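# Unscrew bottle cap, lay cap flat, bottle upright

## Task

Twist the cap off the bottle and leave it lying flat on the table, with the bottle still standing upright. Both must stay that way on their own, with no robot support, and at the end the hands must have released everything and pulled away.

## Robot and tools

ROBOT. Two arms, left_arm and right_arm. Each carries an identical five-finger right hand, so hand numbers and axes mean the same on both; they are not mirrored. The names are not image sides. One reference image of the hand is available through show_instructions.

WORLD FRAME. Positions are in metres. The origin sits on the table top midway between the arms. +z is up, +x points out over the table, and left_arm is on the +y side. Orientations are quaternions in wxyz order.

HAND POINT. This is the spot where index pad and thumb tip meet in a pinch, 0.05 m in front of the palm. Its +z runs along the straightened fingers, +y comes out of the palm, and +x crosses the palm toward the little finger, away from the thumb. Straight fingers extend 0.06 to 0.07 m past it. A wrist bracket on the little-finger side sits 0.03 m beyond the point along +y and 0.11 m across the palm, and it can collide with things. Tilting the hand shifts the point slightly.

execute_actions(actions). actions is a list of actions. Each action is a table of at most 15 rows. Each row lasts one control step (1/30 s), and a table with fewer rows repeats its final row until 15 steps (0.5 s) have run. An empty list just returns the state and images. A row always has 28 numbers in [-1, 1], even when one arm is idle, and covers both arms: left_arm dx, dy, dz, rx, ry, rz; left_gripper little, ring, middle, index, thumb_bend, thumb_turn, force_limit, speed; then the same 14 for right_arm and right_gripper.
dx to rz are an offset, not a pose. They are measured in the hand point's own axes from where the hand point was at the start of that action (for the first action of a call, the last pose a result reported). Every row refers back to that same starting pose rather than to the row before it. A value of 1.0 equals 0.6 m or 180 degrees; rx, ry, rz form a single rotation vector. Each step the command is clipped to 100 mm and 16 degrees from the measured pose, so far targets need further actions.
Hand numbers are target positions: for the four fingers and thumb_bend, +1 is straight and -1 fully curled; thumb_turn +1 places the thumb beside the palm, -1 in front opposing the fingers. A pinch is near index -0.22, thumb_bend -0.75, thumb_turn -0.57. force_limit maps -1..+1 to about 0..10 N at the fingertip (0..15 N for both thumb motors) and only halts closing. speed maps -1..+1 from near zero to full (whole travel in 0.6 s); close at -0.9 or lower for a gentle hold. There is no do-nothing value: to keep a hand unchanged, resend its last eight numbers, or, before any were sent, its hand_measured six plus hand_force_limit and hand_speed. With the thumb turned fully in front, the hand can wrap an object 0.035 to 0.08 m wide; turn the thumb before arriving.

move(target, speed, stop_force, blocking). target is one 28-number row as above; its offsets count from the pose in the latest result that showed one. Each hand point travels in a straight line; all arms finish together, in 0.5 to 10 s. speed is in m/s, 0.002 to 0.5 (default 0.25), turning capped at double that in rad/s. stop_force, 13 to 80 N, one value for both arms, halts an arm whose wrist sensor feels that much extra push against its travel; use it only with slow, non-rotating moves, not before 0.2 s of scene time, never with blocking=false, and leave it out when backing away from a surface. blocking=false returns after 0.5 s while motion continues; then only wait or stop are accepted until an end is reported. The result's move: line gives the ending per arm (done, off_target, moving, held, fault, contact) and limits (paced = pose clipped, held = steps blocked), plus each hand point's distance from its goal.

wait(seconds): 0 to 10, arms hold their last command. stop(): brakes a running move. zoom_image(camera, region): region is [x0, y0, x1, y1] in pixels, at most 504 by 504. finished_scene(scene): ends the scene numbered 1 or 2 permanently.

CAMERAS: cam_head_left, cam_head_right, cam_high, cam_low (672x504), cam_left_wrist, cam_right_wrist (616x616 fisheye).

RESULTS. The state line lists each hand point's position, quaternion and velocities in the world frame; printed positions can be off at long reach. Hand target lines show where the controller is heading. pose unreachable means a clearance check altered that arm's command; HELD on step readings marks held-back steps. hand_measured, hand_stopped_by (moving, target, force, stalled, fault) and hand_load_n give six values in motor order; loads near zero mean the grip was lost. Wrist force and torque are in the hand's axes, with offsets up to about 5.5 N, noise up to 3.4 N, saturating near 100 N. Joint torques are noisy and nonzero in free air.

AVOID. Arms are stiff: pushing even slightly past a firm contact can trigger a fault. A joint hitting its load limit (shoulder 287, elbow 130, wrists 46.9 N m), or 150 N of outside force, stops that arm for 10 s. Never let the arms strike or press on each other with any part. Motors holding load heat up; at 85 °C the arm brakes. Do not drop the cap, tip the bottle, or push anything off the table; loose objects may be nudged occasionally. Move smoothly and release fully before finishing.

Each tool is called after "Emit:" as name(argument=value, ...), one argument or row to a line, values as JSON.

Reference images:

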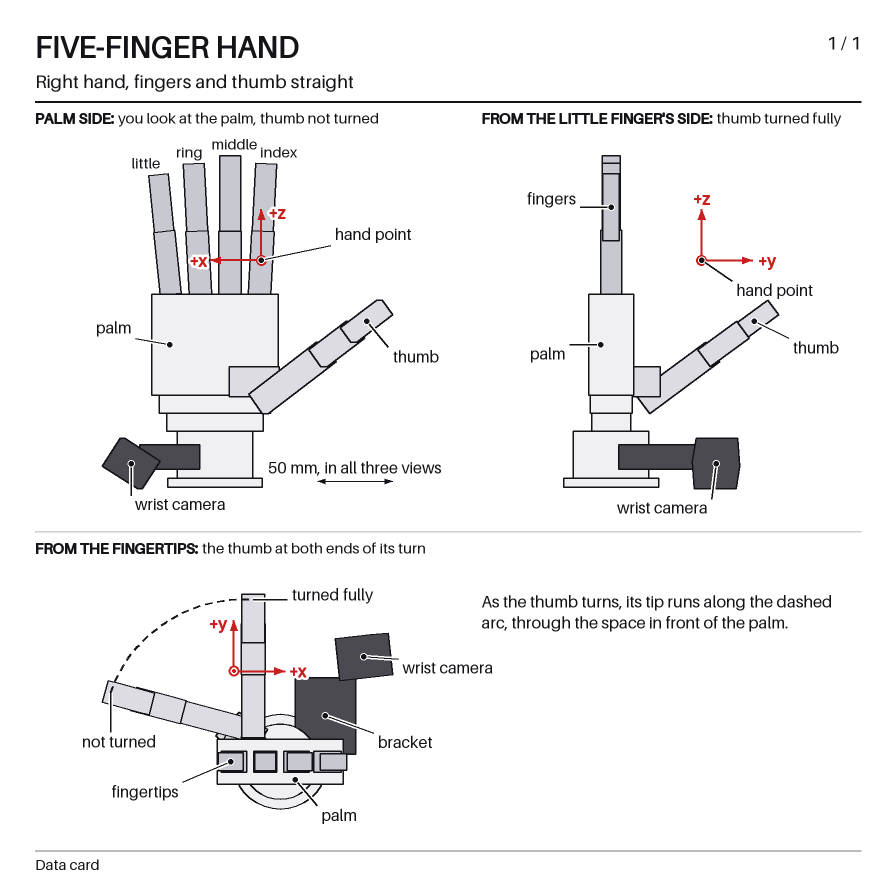

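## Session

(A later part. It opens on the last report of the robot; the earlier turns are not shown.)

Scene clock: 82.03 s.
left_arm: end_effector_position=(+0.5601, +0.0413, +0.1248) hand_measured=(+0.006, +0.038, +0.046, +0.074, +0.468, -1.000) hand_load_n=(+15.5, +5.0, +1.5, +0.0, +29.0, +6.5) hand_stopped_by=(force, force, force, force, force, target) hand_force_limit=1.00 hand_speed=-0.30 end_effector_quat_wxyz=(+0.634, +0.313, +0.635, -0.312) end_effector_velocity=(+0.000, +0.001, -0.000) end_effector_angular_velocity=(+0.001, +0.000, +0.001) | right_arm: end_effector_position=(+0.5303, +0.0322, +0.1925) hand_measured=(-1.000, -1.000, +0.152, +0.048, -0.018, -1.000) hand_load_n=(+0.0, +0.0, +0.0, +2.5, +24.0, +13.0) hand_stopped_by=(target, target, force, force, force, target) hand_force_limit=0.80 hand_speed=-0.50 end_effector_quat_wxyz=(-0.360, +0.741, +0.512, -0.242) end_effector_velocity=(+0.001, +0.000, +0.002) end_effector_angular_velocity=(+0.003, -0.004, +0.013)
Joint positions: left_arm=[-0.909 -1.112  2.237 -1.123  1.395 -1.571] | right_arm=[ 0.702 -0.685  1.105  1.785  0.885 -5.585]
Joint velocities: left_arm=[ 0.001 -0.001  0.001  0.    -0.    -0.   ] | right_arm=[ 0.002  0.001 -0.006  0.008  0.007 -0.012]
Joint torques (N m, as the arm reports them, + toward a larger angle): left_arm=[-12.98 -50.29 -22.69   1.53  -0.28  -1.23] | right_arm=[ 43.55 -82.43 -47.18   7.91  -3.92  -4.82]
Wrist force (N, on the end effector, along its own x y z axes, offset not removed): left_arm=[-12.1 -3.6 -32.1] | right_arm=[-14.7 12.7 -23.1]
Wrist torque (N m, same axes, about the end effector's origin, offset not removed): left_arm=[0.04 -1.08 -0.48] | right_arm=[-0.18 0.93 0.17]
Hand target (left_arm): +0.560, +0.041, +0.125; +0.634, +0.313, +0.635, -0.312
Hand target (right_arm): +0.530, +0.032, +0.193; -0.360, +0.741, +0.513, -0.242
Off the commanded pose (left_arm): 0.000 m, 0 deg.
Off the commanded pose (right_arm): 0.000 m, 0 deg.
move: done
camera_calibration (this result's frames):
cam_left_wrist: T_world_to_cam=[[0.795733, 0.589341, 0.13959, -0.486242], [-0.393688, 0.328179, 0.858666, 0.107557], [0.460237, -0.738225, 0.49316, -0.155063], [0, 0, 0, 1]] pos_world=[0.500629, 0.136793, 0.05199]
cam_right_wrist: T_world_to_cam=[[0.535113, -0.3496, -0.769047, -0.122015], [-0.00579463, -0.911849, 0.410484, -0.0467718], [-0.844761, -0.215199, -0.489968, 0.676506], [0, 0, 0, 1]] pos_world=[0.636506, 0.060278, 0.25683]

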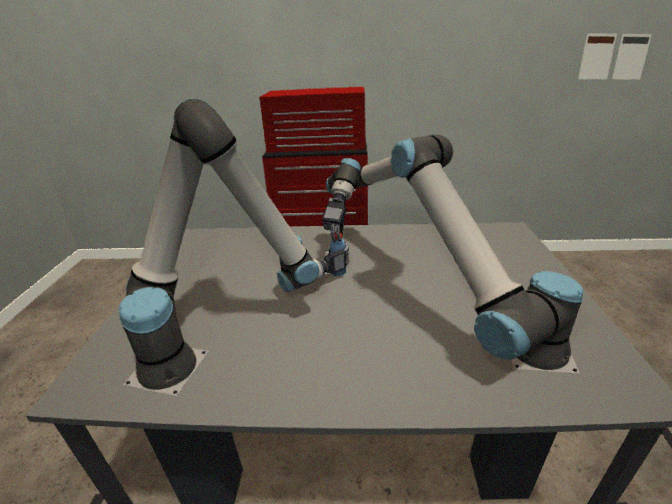

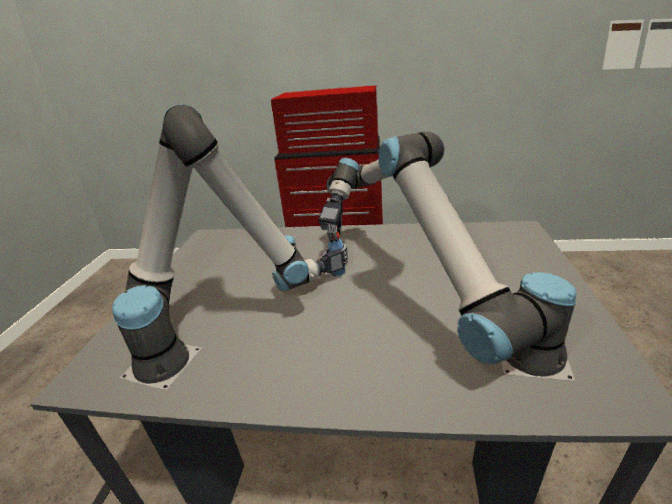

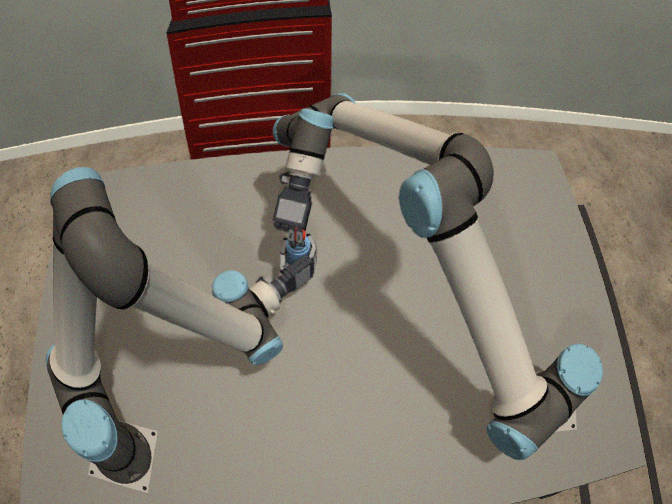

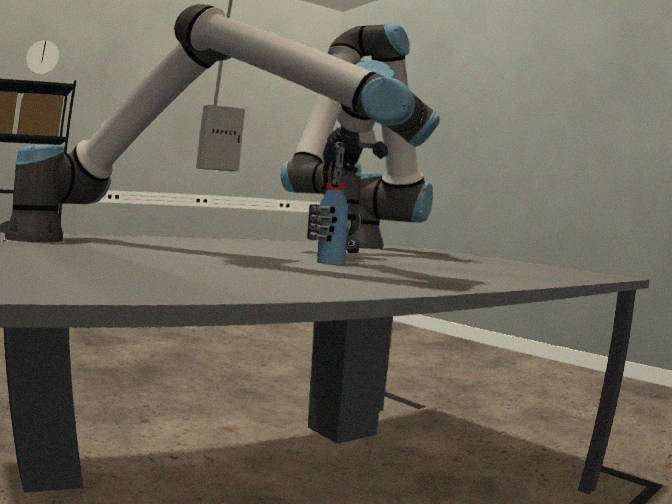

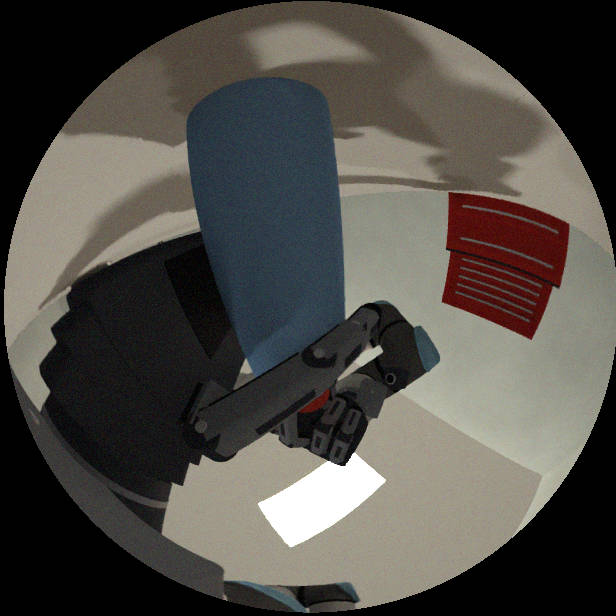

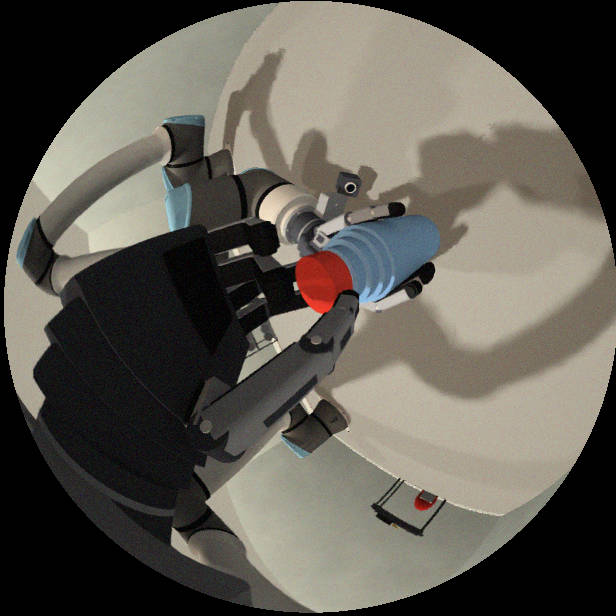

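Emit:
move(
  target=[0,0,0,0,0,0,-1,-1,-1,-1,-1,-1,1,-0.3,0,-0.05,-0.04,0,0,0,-1,-1,0.3,0.3,0.3,-1,0.8,0.5],
  speed=0.1,
)

Emit:
move(
  target=[0,0,0,0,0,0,-1,-1,-1,-1,-1,-1,1,-0.3,0,0,0,0,0.39,0.312,-1,-1,0.3,0.3,0.3,-1,0.8,0.5],
  speed=0.5,
)

Emit:
move(
  target=[0,0,0,0,0,0,-1,-1,-1,-1,-1,-1,1,-0.3,0,0,0,0,0.39,0.312,-1,-1,0.3,0.3,0.3,-1,0.8,0.5],
  speed=0.5,
)

Scene clock: 83.53 s.
left_arm: end_effector_position=(+0.5601, +0.0413, +0.1248) hand_measured=(+0.006, +0.038, +0.046, +0.074, +0.468, -1.000) hand_load_n=(+10.5, +3.5, +5.5, +2.0, +25.5, +13.5) hand_stopped_by=(force, force, force, force, force, target) hand_force_limit=1.00 hand_speed=-0.30 end_effector_quat_wxyz=(+0.634, +0.313, +0.635, -0.312) end_effector_velocity=(+0.000, -0.001, +0.001) end_effector_angular_velocity=(-0.003, -0.002, -0.000) | right_arm: end_effector_position=(+0.5302, +0.0318, +0.2306) hand_measured=(-1.000, -1.000, +0.300, +0.300, +0.300, -1.000) hand_load_n=(+0.0, +0.0, +0.0, +0.0, +0.0, +0.0) hand_stopped_by=(target, target, target, target, target, target) hand_force_limit=0.80 hand_speed=0.50 end_effector_quat_wxyz=(-0.360, +0.741, +0.512, -0.242) end_effector_velocity=(+0.000, +0.000, +0.003) end_effector_angular_velocity=(+0.001, -0.001, -0.000)
Joint positions: left_arm=[-0.909 -1.112  2.237 -1.123  1.395 -1.571] | right_arm=[ 0.702 -0.713  1.085  1.833  0.885 -5.585]
Joint velocities: left_arm=[-0.    -0.001 -0.    -0.002 -0.     0.   ] | right_arm=[-0.    -0.003 -0.002  0.003 -0.    -0.   ]
Joint torques (N m, as the arm reports them, + toward a larger angle): left_arm=[ -5.34 -50.68 -24.37  -0.36   2.15  -1.36] | right_arm=[ -15.34 -111.41  -50.65    7.64   -4.28    3.83]
Wrist force (N, on the end effector, along its own x y z axes, offset not removed): left_arm=[-6.1 -0.1 -0.5] | right_arm=[2.8 -2.1 5.9]
Wrist torque (N m, same axes, about the end effector's origin, offset not removed): left_arm=[-0.16 0.18 -0.19] | right_arm=[-0.77 -0.58 0.24]
Hand target (left_arm): +0.560, +0.041, +0.125; +0.634, +0.313, +0.635, -0.312
Hand target (right_arm): +0.530, +0.032, +0.231; -0.360, +0.741, +0.512, -0.242
Off the commanded pose (left_arm): 0.000 m, 0 deg.
Off the commanded pose (right_arm): 0.000 m, 0 deg.
move: done
camera_calibration (this result's frames):
cam_left_wrist: T_world_to_cam=[[0.795704, 0.589379, 0.139599, -0.48623], [-0.393686, 0.328117, 0.858691, 0.107564], [0.46029, -0.738222, 0.493114, -0.155075], [0, 0, 0, 1]] pos_world=[0.500621, 0.1368, 0.0519825]
cam_right_wrist: T_world_to_cam=[[0.535122, -0.349588, -0.769047, -0.0927988], [-0.00576908, -0.911848, 0.410487, -0.0627783], [-0.844755, -0.215224, -0.489967, 0.694945], [0, 0, 0, 1]] pos_world=[0.636355, 0.0598832, 0.294903]

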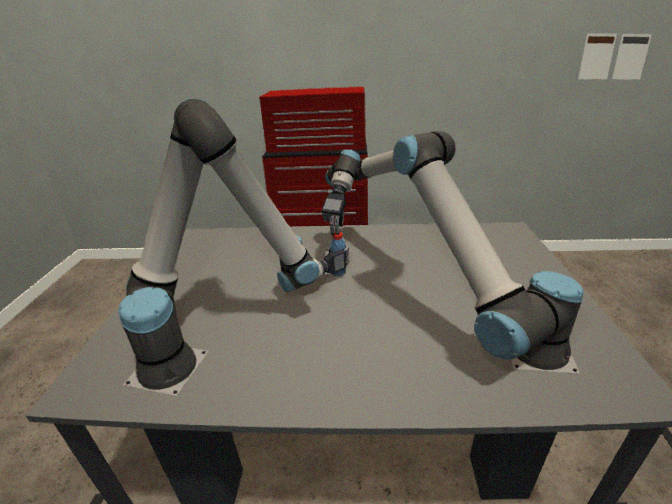

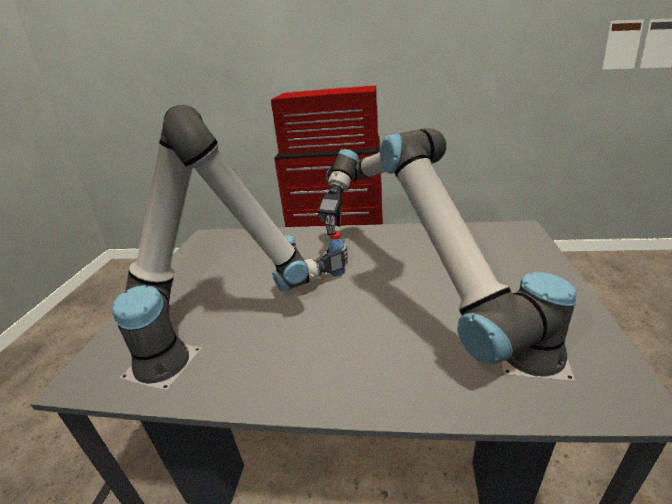

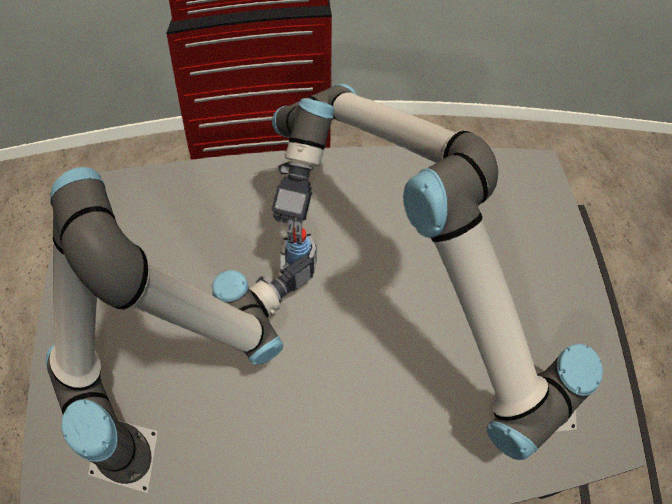

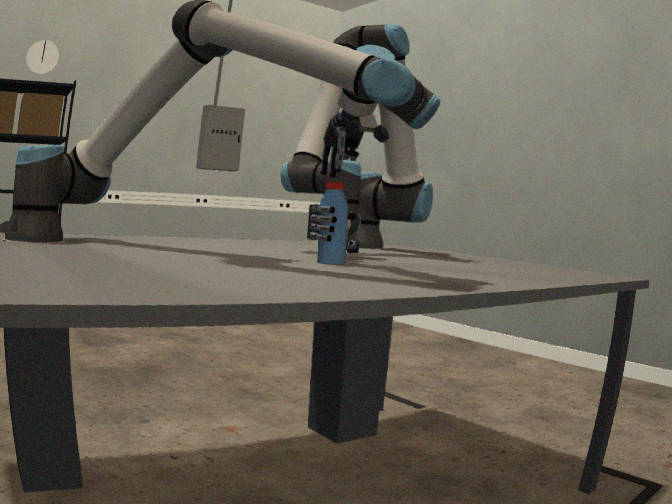

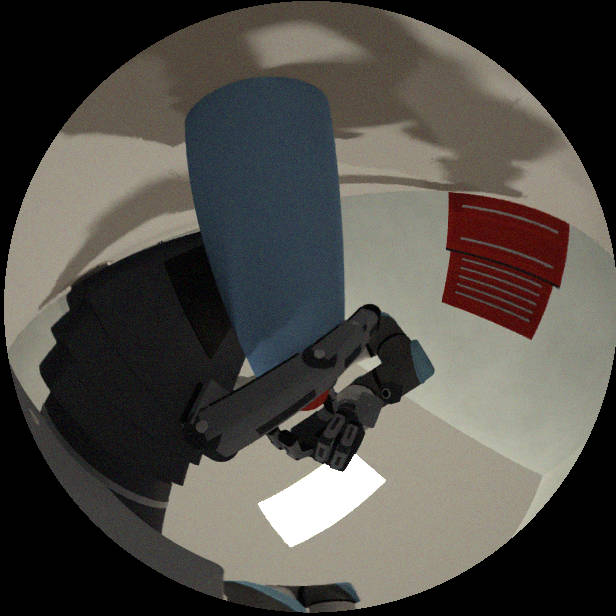

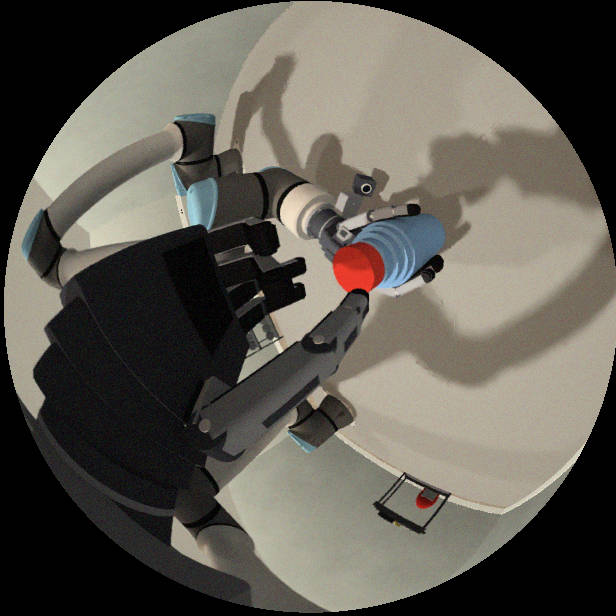

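Scene clock: 85.90 s.
left_arm: end_effector_position=(+0.5601, +0.0413, +0.1248) hand_measured=(+0.006, +0.038, +0.046, +0.074, +0.468, -1.000) hand_load_n=(+10.5, +3.5, +5.5, +2.0, +25.5, +13.5) hand_stopped_by=(force, force, force, force, force, target) hand_force_limit=1.00 hand_speed=-0.30 end_effector_quat_wxyz=(+0.634, +0.313, +0.635, -0.312) end_effector_velocity=(+0.000, +0.000, +0.001) end_effector_angular_velocity=(-0.001, -0.000, +0.000) | right_arm: end_effector_position=(+0.5302, +0.0318, +0.2306) hand_measured=(-1.000, -1.000, +0.300, +0.300, +0.300, -1.000) hand_load_n=(+0.0, +0.0, +0.0, +0.0, +0.0, +0.0) hand_stopped_by=(target, target, target, target, target, target) hand_force_limit=0.80 hand_speed=0.50 end_effector_quat_wxyz=(-0.431, +0.884, -0.163, +0.078) end_effector_velocity=(-0.001, -0.001, -0.002) end_effector_angular_velocity=(-0.003, +0.000, -0.015)
Joint positions: left_arm=[-0.909 -1.112  2.237 -1.123  1.395 -1.571] | right_arm=[ 0.69  -1.217  1.626  0.369  1.073 -3.579]
Joint velocities: left_arm=[ 0.    -0.001 -0.     0.001 -0.     0.   ] | right_arm=[ 0.004 -0.003  0.006 -0.007  0.015  0.013]
Joint torques (N m, as the arm reports them, + toward a larger angle): left_arm=[ -4.37 -51.41 -24.22  -0.66   2.15  -1.04] | right_arm=[ 19.91 -74.74 -25.86  -1.48   2.18   3.83]
Wrist force (N, on the end effector, along its own x y z axes, offset not removed): left_arm=[-4.7 1.6 -1.3] | right_arm=[-1.7 1.0 -5.5]
Wrist torque (N m, same axes, about the end effector's origin, offset not removed): left_arm=[0.05 -0.02 -0.07] | right_arm=[0.40 0.68 0.08]
Hand target (left_arm): +0.560, +0.041, +0.125; +0.634, +0.313, +0.635, -0.312
Hand target (right_arm): +0.530, +0.032, +0.231; -0.431, +0.884, -0.163, +0.078
Off the commanded pose (left_arm): 0.000 m, 0 deg.
Off the commanded pose (right_arm): 0.000 m, 0 deg.
move: done; limits=paced
camera_calibration (this result's frames):
cam_left_wrist: T_world_to_cam=[[0.795704, 0.589379, 0.139599, -0.48623], [-0.393686, 0.328117, 0.858691, 0.107564], [0.46029, -0.738222, 0.493115, -0.155075], [0, 0, 0, 1]] pos_world=[0.500621, 0.1368, 0.0519826]
cam_right_wrist: T_world_to_cam=[[-0.353849, -0.526741, -0.772874, 0.385092], [-0.908475, -0.00293118, 0.417929, 0.385228], [-0.222406, 0.850021, -0.477494, 0.328217], [0, 0, 0, 1]] pos_world=[0.559231, -0.0750178, 0.293351]

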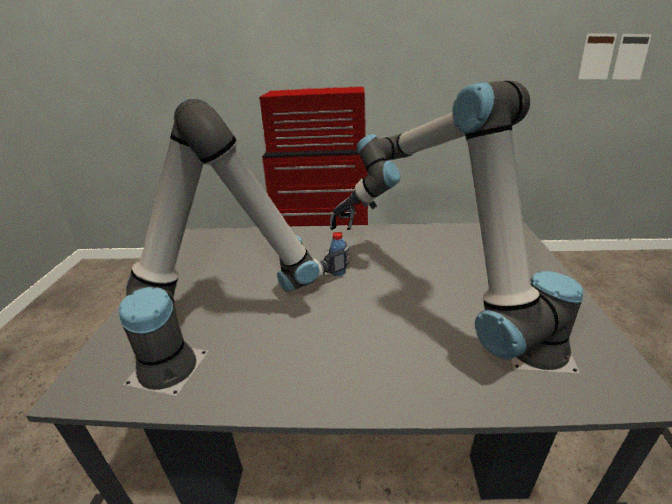

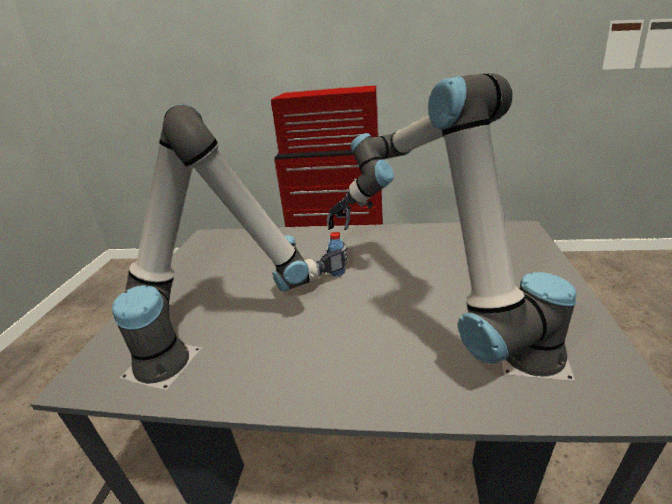

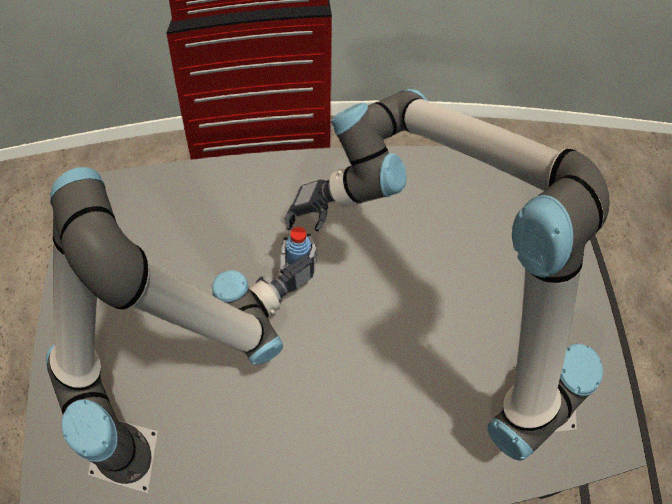

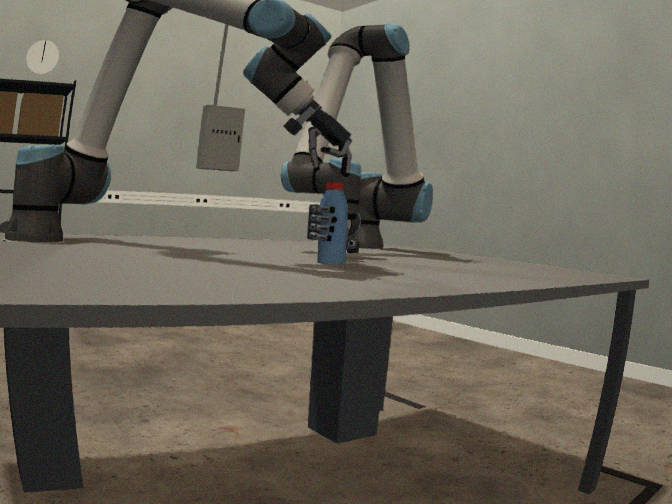

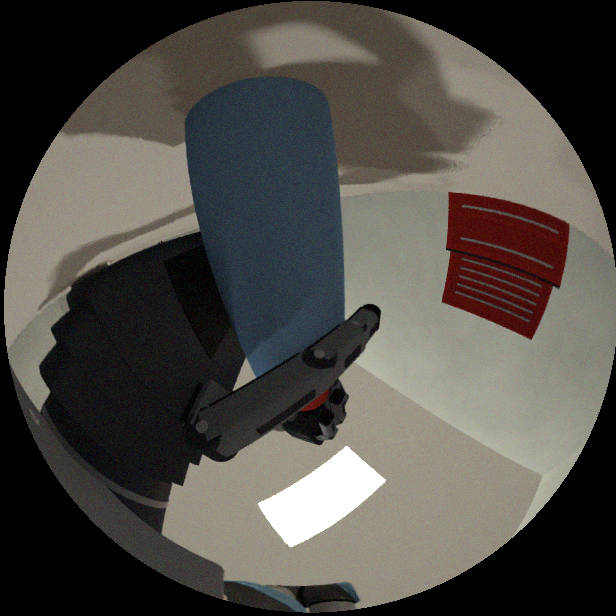

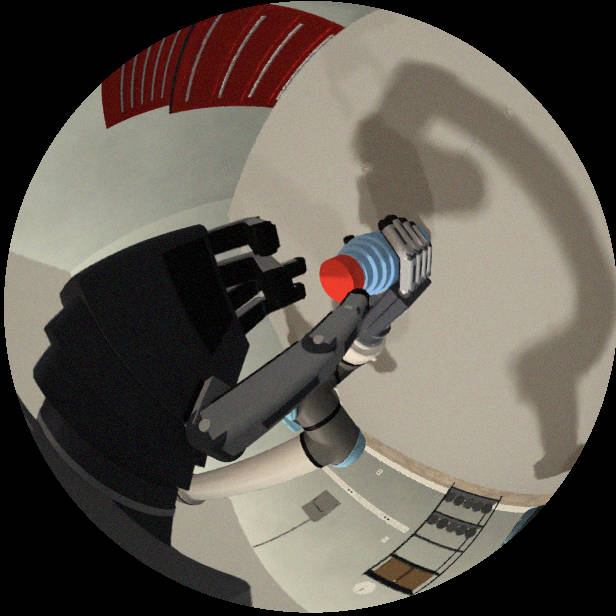

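Scene clock: 88.30 s.
left_arm: end_effector_position=(+0.5601, +0.0413, +0.1248) hand_measured=(+0.006, +0.038, +0.046, +0.074, +0.468, -1.000) hand_load_n=(+10.5, +3.5, +5.5, +2.0, +25.5, +13.5) hand_stopped_by=(force, force, force, force, force, target) hand_force_limit=1.00 hand_speed=-0.30 end_effector_quat_wxyz=(+0.634, +0.313, +0.635, -0.312) end_effector_velocity=(+0.000, +0.000, +0.001) end_effector_angular_velocity=(-0.001, -0.001, +0.000) | right_arm: end_effector_position=(+0.5302, +0.0319, +0.2306) hand_measured=(-1.000, -1.000, +0.300, +0.300, +0.300, -1.000) hand_load_n=(+0.0, +0.0, +0.0, +0.0, +0.0, +0.0) hand_stopped_by=(target, target, target, target, target, target) hand_force_limit=0.80 hand_speed=0.50 end_effector_quat_wxyz=(+0.251, -0.511, +0.742, -0.353) end_effector_velocity=(-0.000, -0.000, -0.000) end_effector_angular_velocity=(+0.000, +0.005, -0.016)
Joint positions: left_arm=[-0.909 -1.112  2.237 -1.123  1.395 -1.571] | right_arm=[ 1.04  -1.008  1.387  0.825  2.408 -2.034]
Joint velocities: left_arm=[ 0.    -0.     0.    -0.001  0.     0.   ] | right_arm=[ 0.001  0.007 -0.008  0.023  0.002  0.025]
Joint torques (N m, as the arm reports them, + toward a larger angle): left_arm=[ -5.19 -50.37 -24.5   -0.4    2.35  -1.24] | right_arm=[ 20.2  -64.86 -50.34   7.1    4.75   3.06]
Wrist force (N, on the end effector, along its own x y z axes, offset not removed): left_arm=[-5.0 0.5 -1.3] | right_arm=[-0.4 4.3 -4.5]
Wrist torque (N m, same axes, about the end effector's origin, offset not removed): left_arm=[0.01 -0.16 -0.12] | right_arm=[0.76 0.10 0.07]
Hand target (left_arm): +0.560, +0.041, +0.125; +0.634, +0.313, +0.635, -0.312
Hand target (right_arm): +0.530, +0.032, +0.231; +0.250, -0.511, +0.743, -0.353
Off the commanded pose (left_arm): 0.000 m, 0 deg.
Off the commanded pose (right_arm): 0.000 m, 0 deg.
move: done
camera_calibration (this result's frames):
cam_left_wrist: T_world_to_cam=[[0.795704, 0.589379, 0.139599, -0.48623], [-0.393686, 0.328117, 0.858691, 0.107564], [0.46029, -0.738222, 0.493114, -0.155075], [0, 0, 0, 1]] pos_world=[0.500621, 0.1368, 0.0519825]
cam_right_wrist: T_world_to_cam=[[-0.533619, 0.361184, -0.76472, 0.450221], [-0.00328414, 0.903327, 0.42894, -0.126179], [0.845719, 0.231402, -0.480846, -0.217681], [0, 0, 0, 1]] pos_world=[0.423929, 0.00174005, 0.293746]

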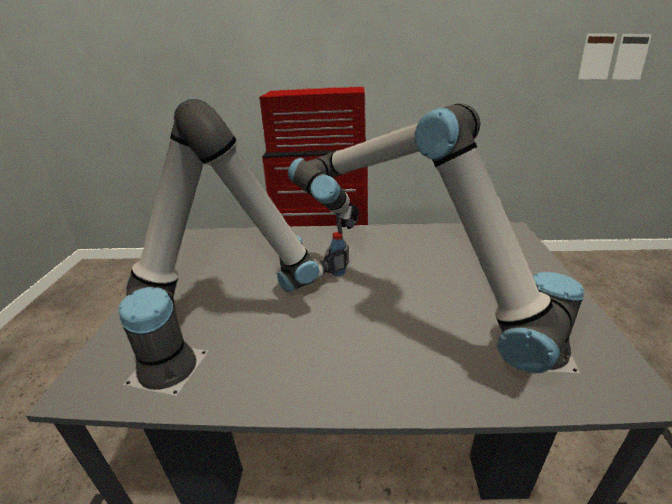

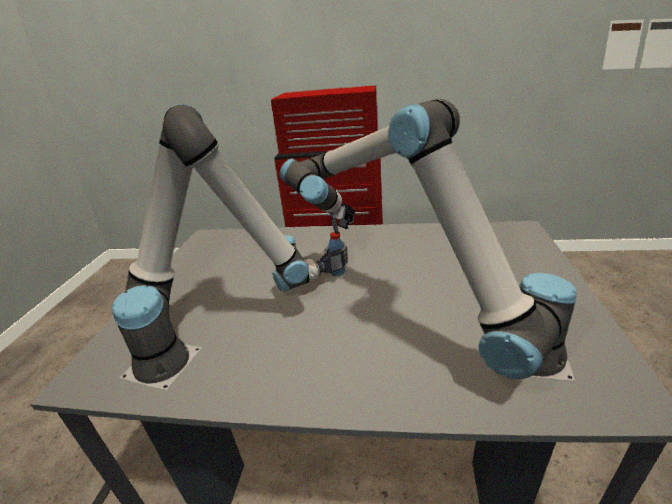

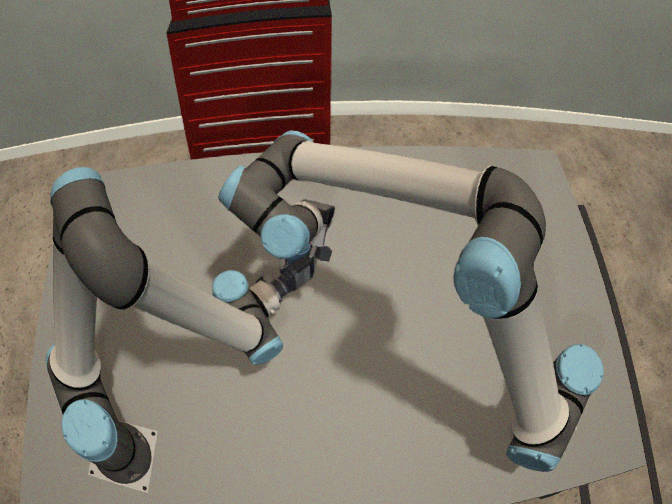

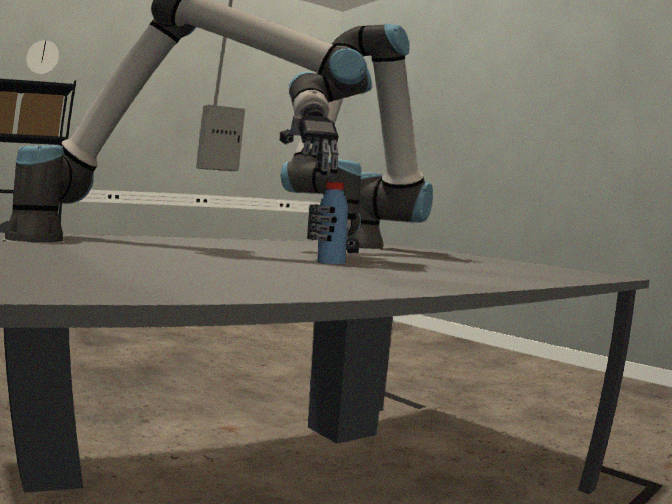

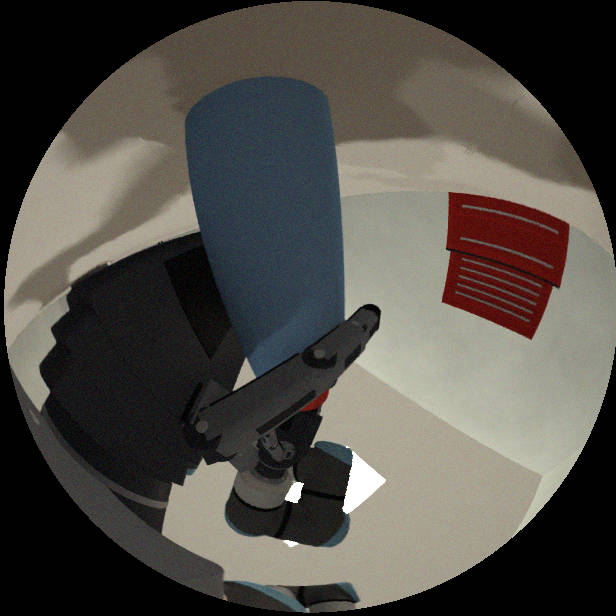

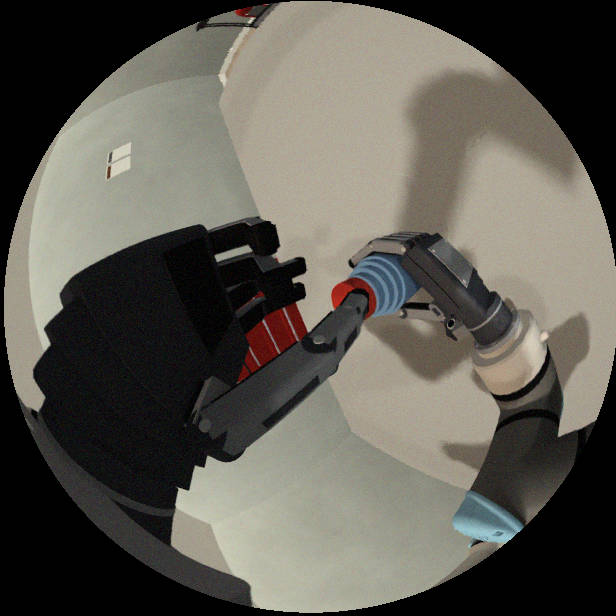

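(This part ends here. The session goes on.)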